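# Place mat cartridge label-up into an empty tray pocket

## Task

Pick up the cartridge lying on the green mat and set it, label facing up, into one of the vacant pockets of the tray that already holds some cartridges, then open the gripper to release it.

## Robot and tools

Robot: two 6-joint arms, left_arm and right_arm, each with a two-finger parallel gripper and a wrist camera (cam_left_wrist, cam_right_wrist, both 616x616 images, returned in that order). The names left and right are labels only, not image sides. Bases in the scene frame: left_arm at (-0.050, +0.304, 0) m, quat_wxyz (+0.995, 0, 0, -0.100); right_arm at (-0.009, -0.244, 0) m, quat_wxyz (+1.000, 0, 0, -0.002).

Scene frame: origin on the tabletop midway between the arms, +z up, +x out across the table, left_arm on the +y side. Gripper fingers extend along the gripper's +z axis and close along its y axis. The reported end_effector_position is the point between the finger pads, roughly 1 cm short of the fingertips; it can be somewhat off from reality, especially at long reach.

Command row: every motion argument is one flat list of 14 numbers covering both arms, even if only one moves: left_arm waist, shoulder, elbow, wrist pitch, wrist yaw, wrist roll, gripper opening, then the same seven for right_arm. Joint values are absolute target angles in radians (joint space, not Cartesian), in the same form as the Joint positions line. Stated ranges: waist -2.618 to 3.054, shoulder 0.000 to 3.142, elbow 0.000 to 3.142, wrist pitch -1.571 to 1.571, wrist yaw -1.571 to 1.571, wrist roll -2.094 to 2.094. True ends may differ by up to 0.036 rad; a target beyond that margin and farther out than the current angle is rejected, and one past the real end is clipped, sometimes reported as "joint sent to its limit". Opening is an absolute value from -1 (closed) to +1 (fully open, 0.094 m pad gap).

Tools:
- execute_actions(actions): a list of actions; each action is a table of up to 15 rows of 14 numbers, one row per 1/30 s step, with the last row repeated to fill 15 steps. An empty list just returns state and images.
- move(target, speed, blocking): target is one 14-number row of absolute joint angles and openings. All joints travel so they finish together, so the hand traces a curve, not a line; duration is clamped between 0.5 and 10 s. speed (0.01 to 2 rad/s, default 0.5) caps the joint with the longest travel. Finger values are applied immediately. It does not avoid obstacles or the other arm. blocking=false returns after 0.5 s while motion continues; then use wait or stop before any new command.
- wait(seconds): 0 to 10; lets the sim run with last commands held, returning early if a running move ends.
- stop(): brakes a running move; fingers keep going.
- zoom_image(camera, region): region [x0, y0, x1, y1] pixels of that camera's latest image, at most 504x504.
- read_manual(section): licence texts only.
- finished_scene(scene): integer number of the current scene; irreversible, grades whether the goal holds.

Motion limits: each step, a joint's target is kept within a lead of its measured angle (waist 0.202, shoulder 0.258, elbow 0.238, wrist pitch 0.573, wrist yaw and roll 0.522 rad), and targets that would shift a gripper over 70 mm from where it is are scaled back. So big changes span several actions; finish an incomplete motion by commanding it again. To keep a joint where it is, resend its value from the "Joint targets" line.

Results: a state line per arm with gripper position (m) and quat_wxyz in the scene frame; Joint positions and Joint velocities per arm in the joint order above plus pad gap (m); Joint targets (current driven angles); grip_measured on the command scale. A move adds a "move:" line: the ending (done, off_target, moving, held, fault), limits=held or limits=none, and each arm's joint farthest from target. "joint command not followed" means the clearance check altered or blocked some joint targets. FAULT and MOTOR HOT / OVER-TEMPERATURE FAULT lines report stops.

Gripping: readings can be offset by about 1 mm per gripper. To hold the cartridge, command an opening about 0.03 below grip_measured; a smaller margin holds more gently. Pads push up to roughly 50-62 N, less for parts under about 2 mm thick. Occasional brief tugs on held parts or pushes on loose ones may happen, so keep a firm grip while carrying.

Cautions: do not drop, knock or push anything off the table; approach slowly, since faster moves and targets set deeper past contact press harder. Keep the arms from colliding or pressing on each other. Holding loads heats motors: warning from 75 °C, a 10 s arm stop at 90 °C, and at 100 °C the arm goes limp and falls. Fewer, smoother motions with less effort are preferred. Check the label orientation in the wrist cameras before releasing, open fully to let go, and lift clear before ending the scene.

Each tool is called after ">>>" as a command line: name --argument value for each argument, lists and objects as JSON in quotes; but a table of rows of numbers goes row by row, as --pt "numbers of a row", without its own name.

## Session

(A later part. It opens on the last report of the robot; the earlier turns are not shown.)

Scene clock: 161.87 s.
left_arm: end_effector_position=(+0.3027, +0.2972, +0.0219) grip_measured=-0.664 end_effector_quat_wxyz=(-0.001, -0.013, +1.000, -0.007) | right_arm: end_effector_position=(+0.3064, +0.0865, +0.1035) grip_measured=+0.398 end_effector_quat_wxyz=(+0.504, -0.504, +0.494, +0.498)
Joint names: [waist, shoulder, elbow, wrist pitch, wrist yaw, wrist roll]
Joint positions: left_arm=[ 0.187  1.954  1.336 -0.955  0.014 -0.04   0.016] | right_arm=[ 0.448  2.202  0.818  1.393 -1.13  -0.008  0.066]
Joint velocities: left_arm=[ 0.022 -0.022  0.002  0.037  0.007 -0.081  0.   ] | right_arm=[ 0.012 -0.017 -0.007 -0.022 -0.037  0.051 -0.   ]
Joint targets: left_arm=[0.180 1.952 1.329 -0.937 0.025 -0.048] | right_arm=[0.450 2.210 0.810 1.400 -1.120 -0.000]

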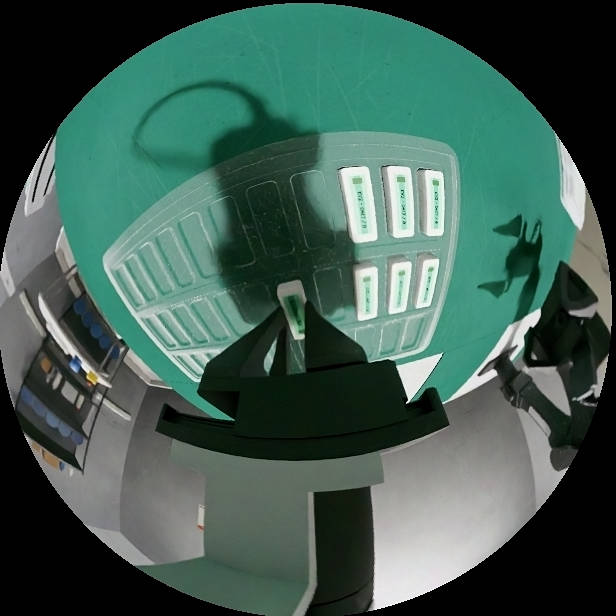

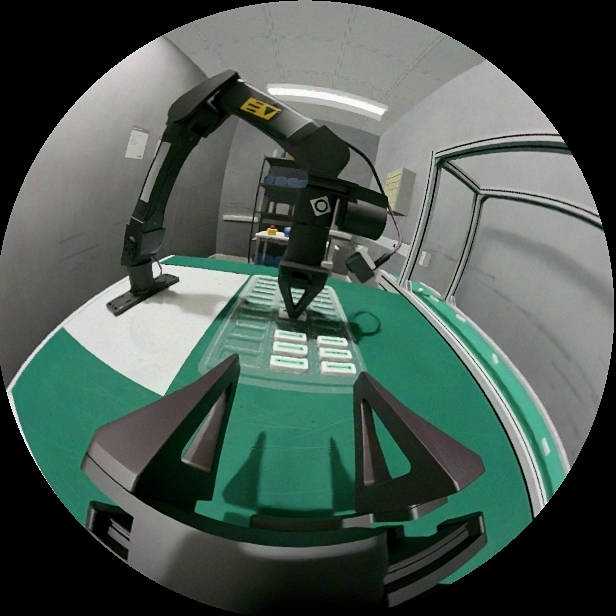

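>>> move --target '[0.18,1.968,1.329,-0.93,0.025,-0.048,-0.70,0.45,2.21,0.81,1.40,-1.12,0,0.4]' --speed 0.1

>>> zoom_image --camera "cam_left_wrist" --region '[250,250,350,350]'

>>> zoom_image --camera "cam_right_wrist" --region '[260,290,330,360]'

Scene clock: 165.40 s.
left_arm: end_effector_position=(+0.3027, +0.2972, +0.0167) grip_measured=-0.664 end_effector_quat_wxyz=(-0.006, -0.014, +1.000, -0.007) | right_arm: end_effector_position=(+0.3064, +0.0865, +0.1035) grip_measured=+0.398 end_effector_quat_wxyz=(+0.504, -0.504, +0.494, +0.498)
Joint names: [waist, shoulder, elbow, wrist pitch, wrist yaw, wrist roll]
Joint positions: left_arm=[ 0.187  1.97   1.336 -0.949  0.014 -0.041  0.016] | right_arm=[ 0.448  2.202  0.818  1.393 -1.13  -0.008  0.066]
Joint velocities: left_arm=[-0.027 -0.002  0.002  0.007  0.037 -0.022 -0.   ] | right_arm=[ 0.002  0.012  0.012  0.007 -0.022 -0.037 -0.   ]
Joint targets: left_arm=[0.180 1.968 1.329 -0.930 0.025 -0.048] | right_arm=[0.450 2.210 0.810 1.400 -1.120 0.000]
move: done; limits=none; left_arm: farthest joint: the wrist pitch, 0.019 radians from its target (0.025 radians at the start); right_arm: farthest joint: the wrist yaw, 0.010 radians from its target (0.010 radians at the start)

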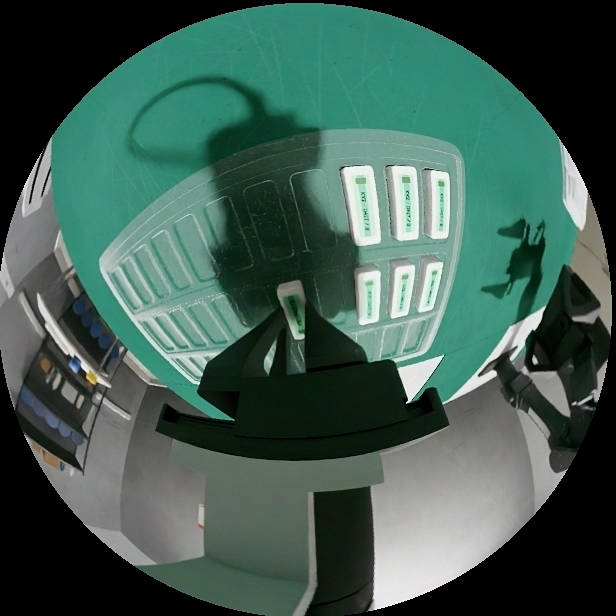

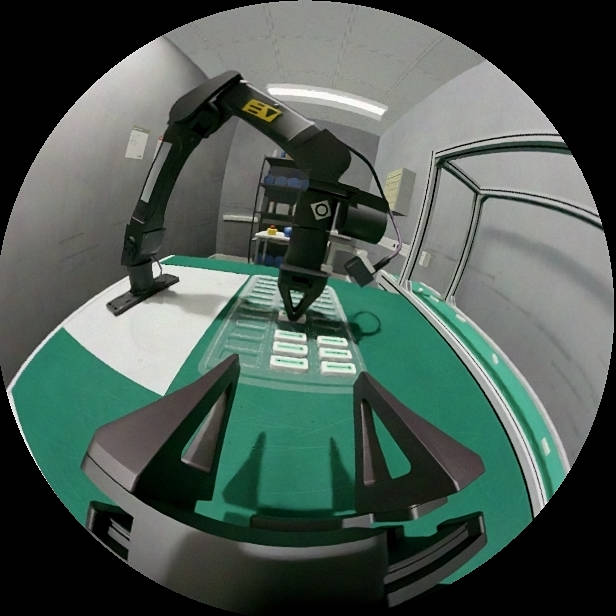

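Region (250, 250, 350, 350) of cam_left_wrist's 616x616 image, scaled by 5.040, with more detail than that image has.

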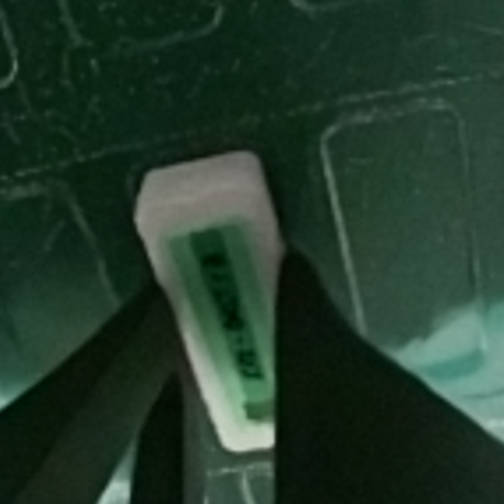

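Region (260, 290, 330, 360) of cam_right_wrist's 616x616 image, scaled by 7.200, with more detail than that image has.

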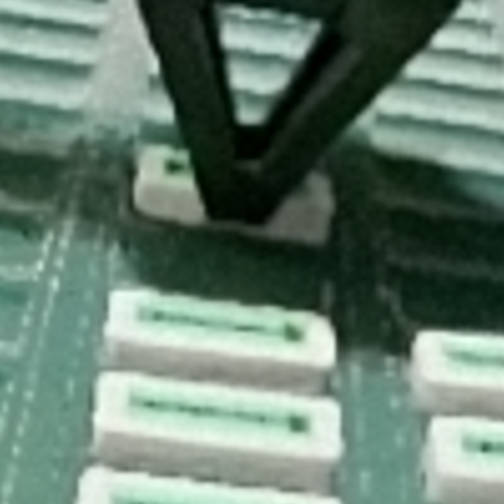

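>>> execute_actions --actions '[[[0.18,1.968,1.329,-0.945,0.001,-0.048,-0.70,0.45,2.21,0.81,1.40,-1.12,0,0.4],[0.18,1.968,1.329,-0.945,0.001,-0.048,-0.70,0.45,2.21,0.81,1.40,-1.12,0,0.4],[0.18,1.968,1.329,-0.945,0.001,-0.048,-0.70,0.45,2.21,0.81,1.40,-1.12,0,0.4],[0.18,1.968,1.329,-0.945,0.001,-0.048,-0.70,0.45,2.21,0.81,1.40,-1.12,0,0.4],[0.18,1.975,1.329,-0.945,0.001,-0.048,-0.70,0.45,2.21,0.81,1.40,-1.12,0,0.4],[0.18,1.984,1.329,-0.945,0.001,-0.048,-0.70,0.45,2.21,0.81,1.40,-1.12,0,0.4]]]'

>>> zoom_image --camera "cam_left_wrist" --region '[250,250,350,350]'

>>> zoom_image --camera "cam_right_wrist" --region '[260,290,330,360]'

Scene clock: 174.67 s.
left_arm: end_effector_position=(+0.3017, +0.2980, +0.0138) grip_measured=-0.664 end_effector_quat_wxyz=(-0.011, -0.014, +1.000, -0.004) | right_arm: end_effector_position=(+0.3064, +0.0865, +0.1035) grip_measured=+0.398 end_effector_quat_wxyz=(+0.504, -0.504, +0.494, +0.498)
Joint names: [waist, shoulder, elbow, wrist pitch, wrist yaw, wrist roll]
Joint positions: left_arm=[ 0.187  1.979  1.336 -0.949  0.009 -0.041  0.016] | right_arm=[ 0.448  2.202  0.818  1.393 -1.13  -0.008  0.066]
Joint velocities: left_arm=[-0.002  0.012  0.012 -0.007 -0.066  0.022  0.   ] | right_arm=[-0.022  0.002 -0.027  0.051 -0.007  0.022 -0.   ]
Joint targets: left_arm=[0.180 1.984 1.329 -0.945 0.001 -0.048] | right_arm=[0.450 2.210 0.810 1.400 -1.120 -0.000]

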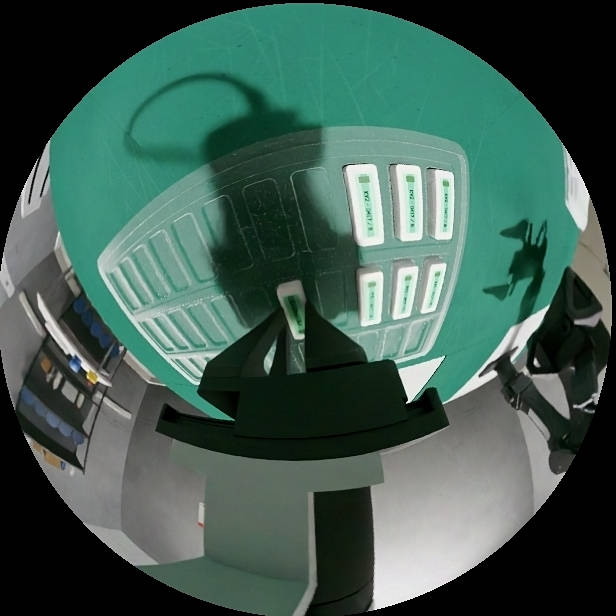

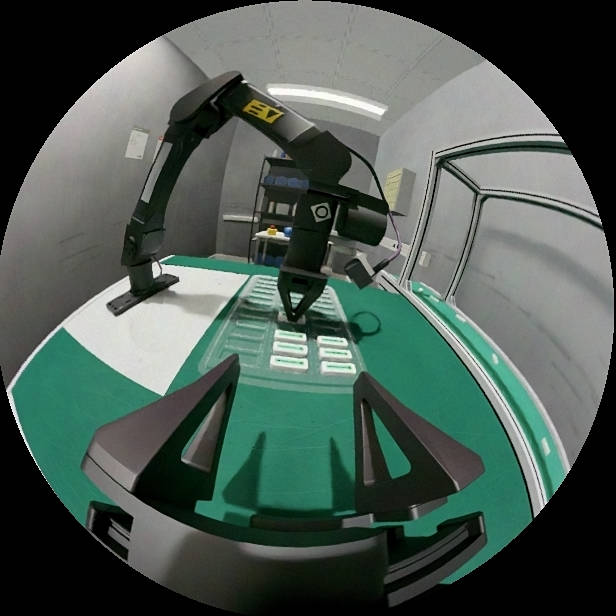

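Region (250, 250, 350, 350) of cam_left_wrist's 616x616 image, scaled by 5.040, with more detail than that image has.

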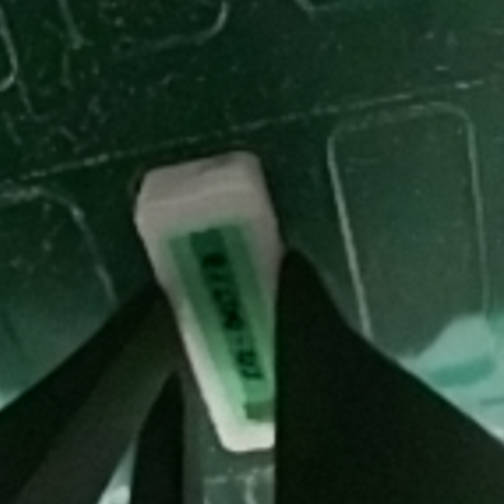

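Region (260, 290, 330, 360) of cam_right_wrist's 616x616 image, scaled by 7.200, with more detail than that image has.

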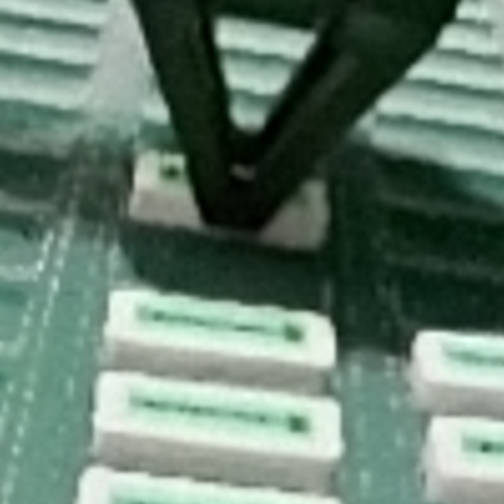

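Likely in contact. Release and lift.

>>> execute_actions --actions '[[[0.18,1.975,1.329,-0.945,0.001,-0.048,-0.64,0.45,2.21,0.81,1.40,-1.12,0,0.4],[0.18,1.975,1.329,-0.945,0.001,-0.048,-0.6,0.45,2.21,0.81,1.40,-1.12,0,0.4],[0.18,1.97,1.329,-0.945,0.001,-0.048,-0.5,0.45,2.21,0.81,1.40,-1.12,0,0.4],[0.18,1.96,1.329,-0.945,0.001,-0.048,-0.4,0.45,2.21,0.81,1.40,-1.12,0,0.4],[0.18,1.955,1.329,-0.945,0.001,-0.048,-0.4,0.45,2.21,0.81,1.40,-1.12,0,0.4],[0.18,1.95,1.329,-0.945,0.001,-0.048,-0.4,0.45,2.21,0.81,1.40,-1.12,0,0.4],[0.18,1.94,1.329,-0.945,0.001,-0.048,-0.4,0.45,2.21,0.81,1.40,-1.12,0,0.4],[0.18,1.925,1.329,-0.955,0.001,-0.048,-0.4,0.45,2.21,0.81,1.40,-1.12,0,0.4],[0.18,1.91,1.329,-0.97,0.001,-0.048,-0.4,0.45,2.21,0.81,1.40,-1.12,0,0.4],[0.18,1.895,1.329,-0.985,0.001,-0.048,-0.4,0.45,2.21,0.81,1.40,-1.12,0,0.4],[0.18,1.88,1.329,-1.0,0.001,-0.048,-0.4,0.45,2.21,0.81,1.40,-1.12,0,0.4],[0.18,1.865,1.329,-1.015,0.001,-0.048,-0.4,0.45,2.21,0.81,1.40,-1.12,0,0.4],[0.18,1.85,1.329,-1.03,0.001,-0.048,-0.4,0.45,2.21,0.81,1.40,-1.12,0,0.4]]]'

>>> wait --seconds 0.4

>>> zoom_image --camera "cam_left_wrist" --region '[240,200,400,360]'

>>> zoom_image --camera "cam_right_wrist" --region '[260,290,330,360]'

Scene clock: 181.67 s.
left_arm: end_effector_position=(+0.2969, +0.3012, +0.0424) grip_measured=-0.403 end_effector_quat_wxyz=(+0.007, -0.013, +1.000, +0.005) | right_arm: end_effector_position=(+0.3064, +0.0865, +0.1035) grip_measured=+0.398 end_effector_quat_wxyz=(+0.504, -0.504, +0.494, +0.498)
Joint names: [waist, shoulder, elbow, wrist pitch, wrist yaw, wrist roll]
Joint positions: left_arm=[ 0.186  1.892  1.336 -1.    -0.01  -0.042  0.028] | right_arm=[ 0.448  2.202  0.818  1.393 -1.13  -0.008  0.066]
Joint velocities: left_arm=[-0.007 -0.413 -0.012 -0.183 -0.066  0.007  0.   ] | right_arm=[0.002 0.017 0.017 0.007 0.022 0.051 0.001]
Joint targets: left_arm=[0.180 1.850 1.329 -1.030 0.001 -0.048] | right_arm=[0.450 2.210 0.810 1.400 -1.120 0.000]

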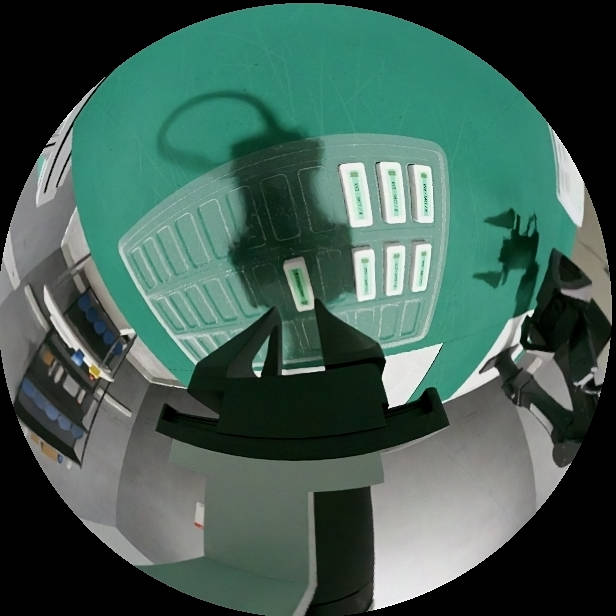

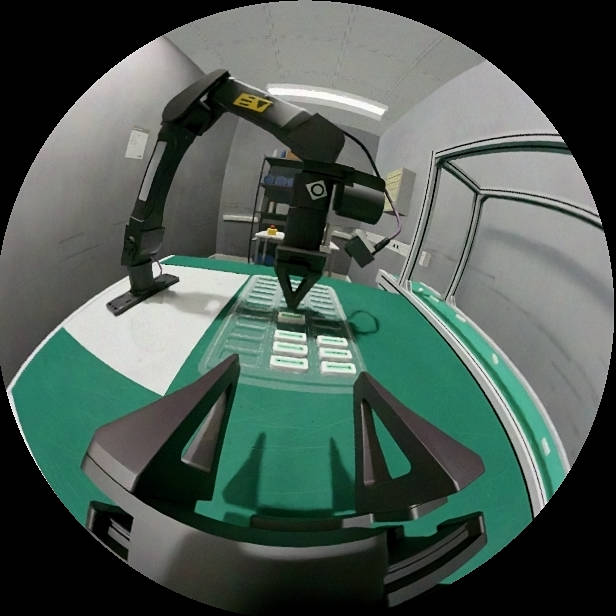

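Scene clock: 182.07 s.
left_arm: end_effector_position=(+0.2921, +0.3013, +0.0495) grip_measured=-0.403 end_effector_quat_wxyz=(+0.006, -0.013, +1.000, +0.005) | right_arm: end_effector_position=(+0.3064, +0.0865, +0.1035) grip_measured=+0.398 end_effector_quat_wxyz=(+0.504, -0.504, +0.494, +0.498)
Joint names: [waist, shoulder, elbow, wrist pitch, wrist yaw, wrist roll]
Joint positions: left_arm=[ 0.186  1.87   1.336 -1.026 -0.01  -0.042  0.028] | right_arm=[ 0.448  2.202  0.818  1.393 -1.13  -0.008  0.066]
Joint velocities: left_arm=[ 0.002 -0.007  0.017 -0.051 -0.066  0.081 -0.   ] | right_arm=[-0.017 -0.007  0.002 -0.037 -0.051 -0.125 -0.   ]
Joint targets: left_arm=[0.180 1.850 1.329 -1.030 0.001 -0.048] | right_arm=[0.450 2.210 0.810 1.400 -1.120 0.000]
wait: 0.40 s; no rest

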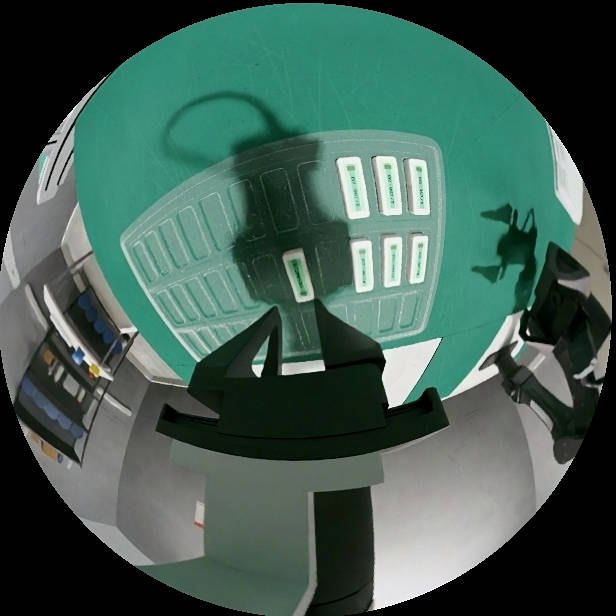

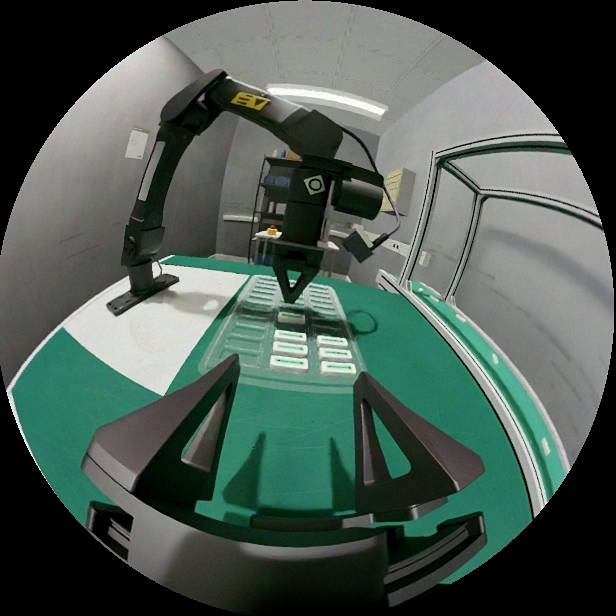

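Region (240, 200, 400, 360) of cam_left_wrist's 616x616 image, scaled by 3.150, with more detail than that image has.

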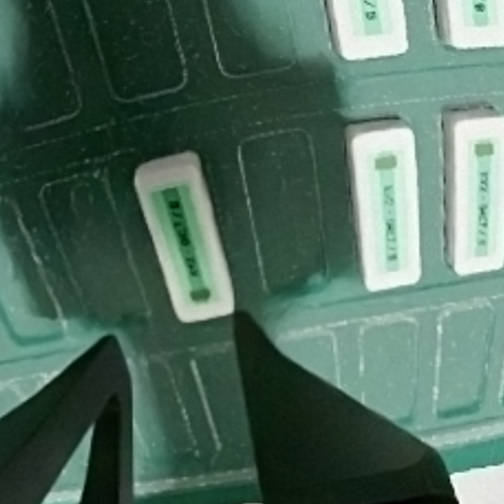

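Region (260, 290, 330, 360) of cam_right_wrist's 616x616 image, scaled by 7.200, with more detail than that image has.

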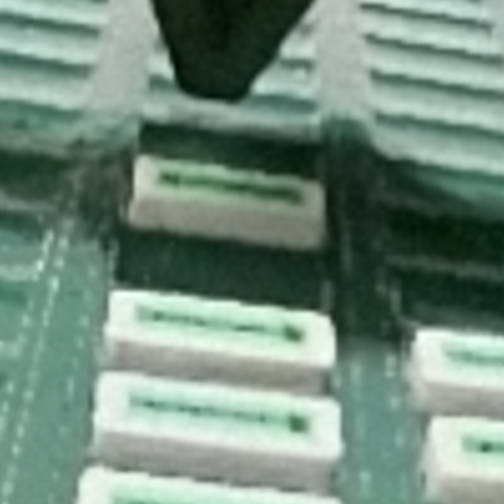

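>>> finished_scene --scene 1

The scene is finished: the task was done.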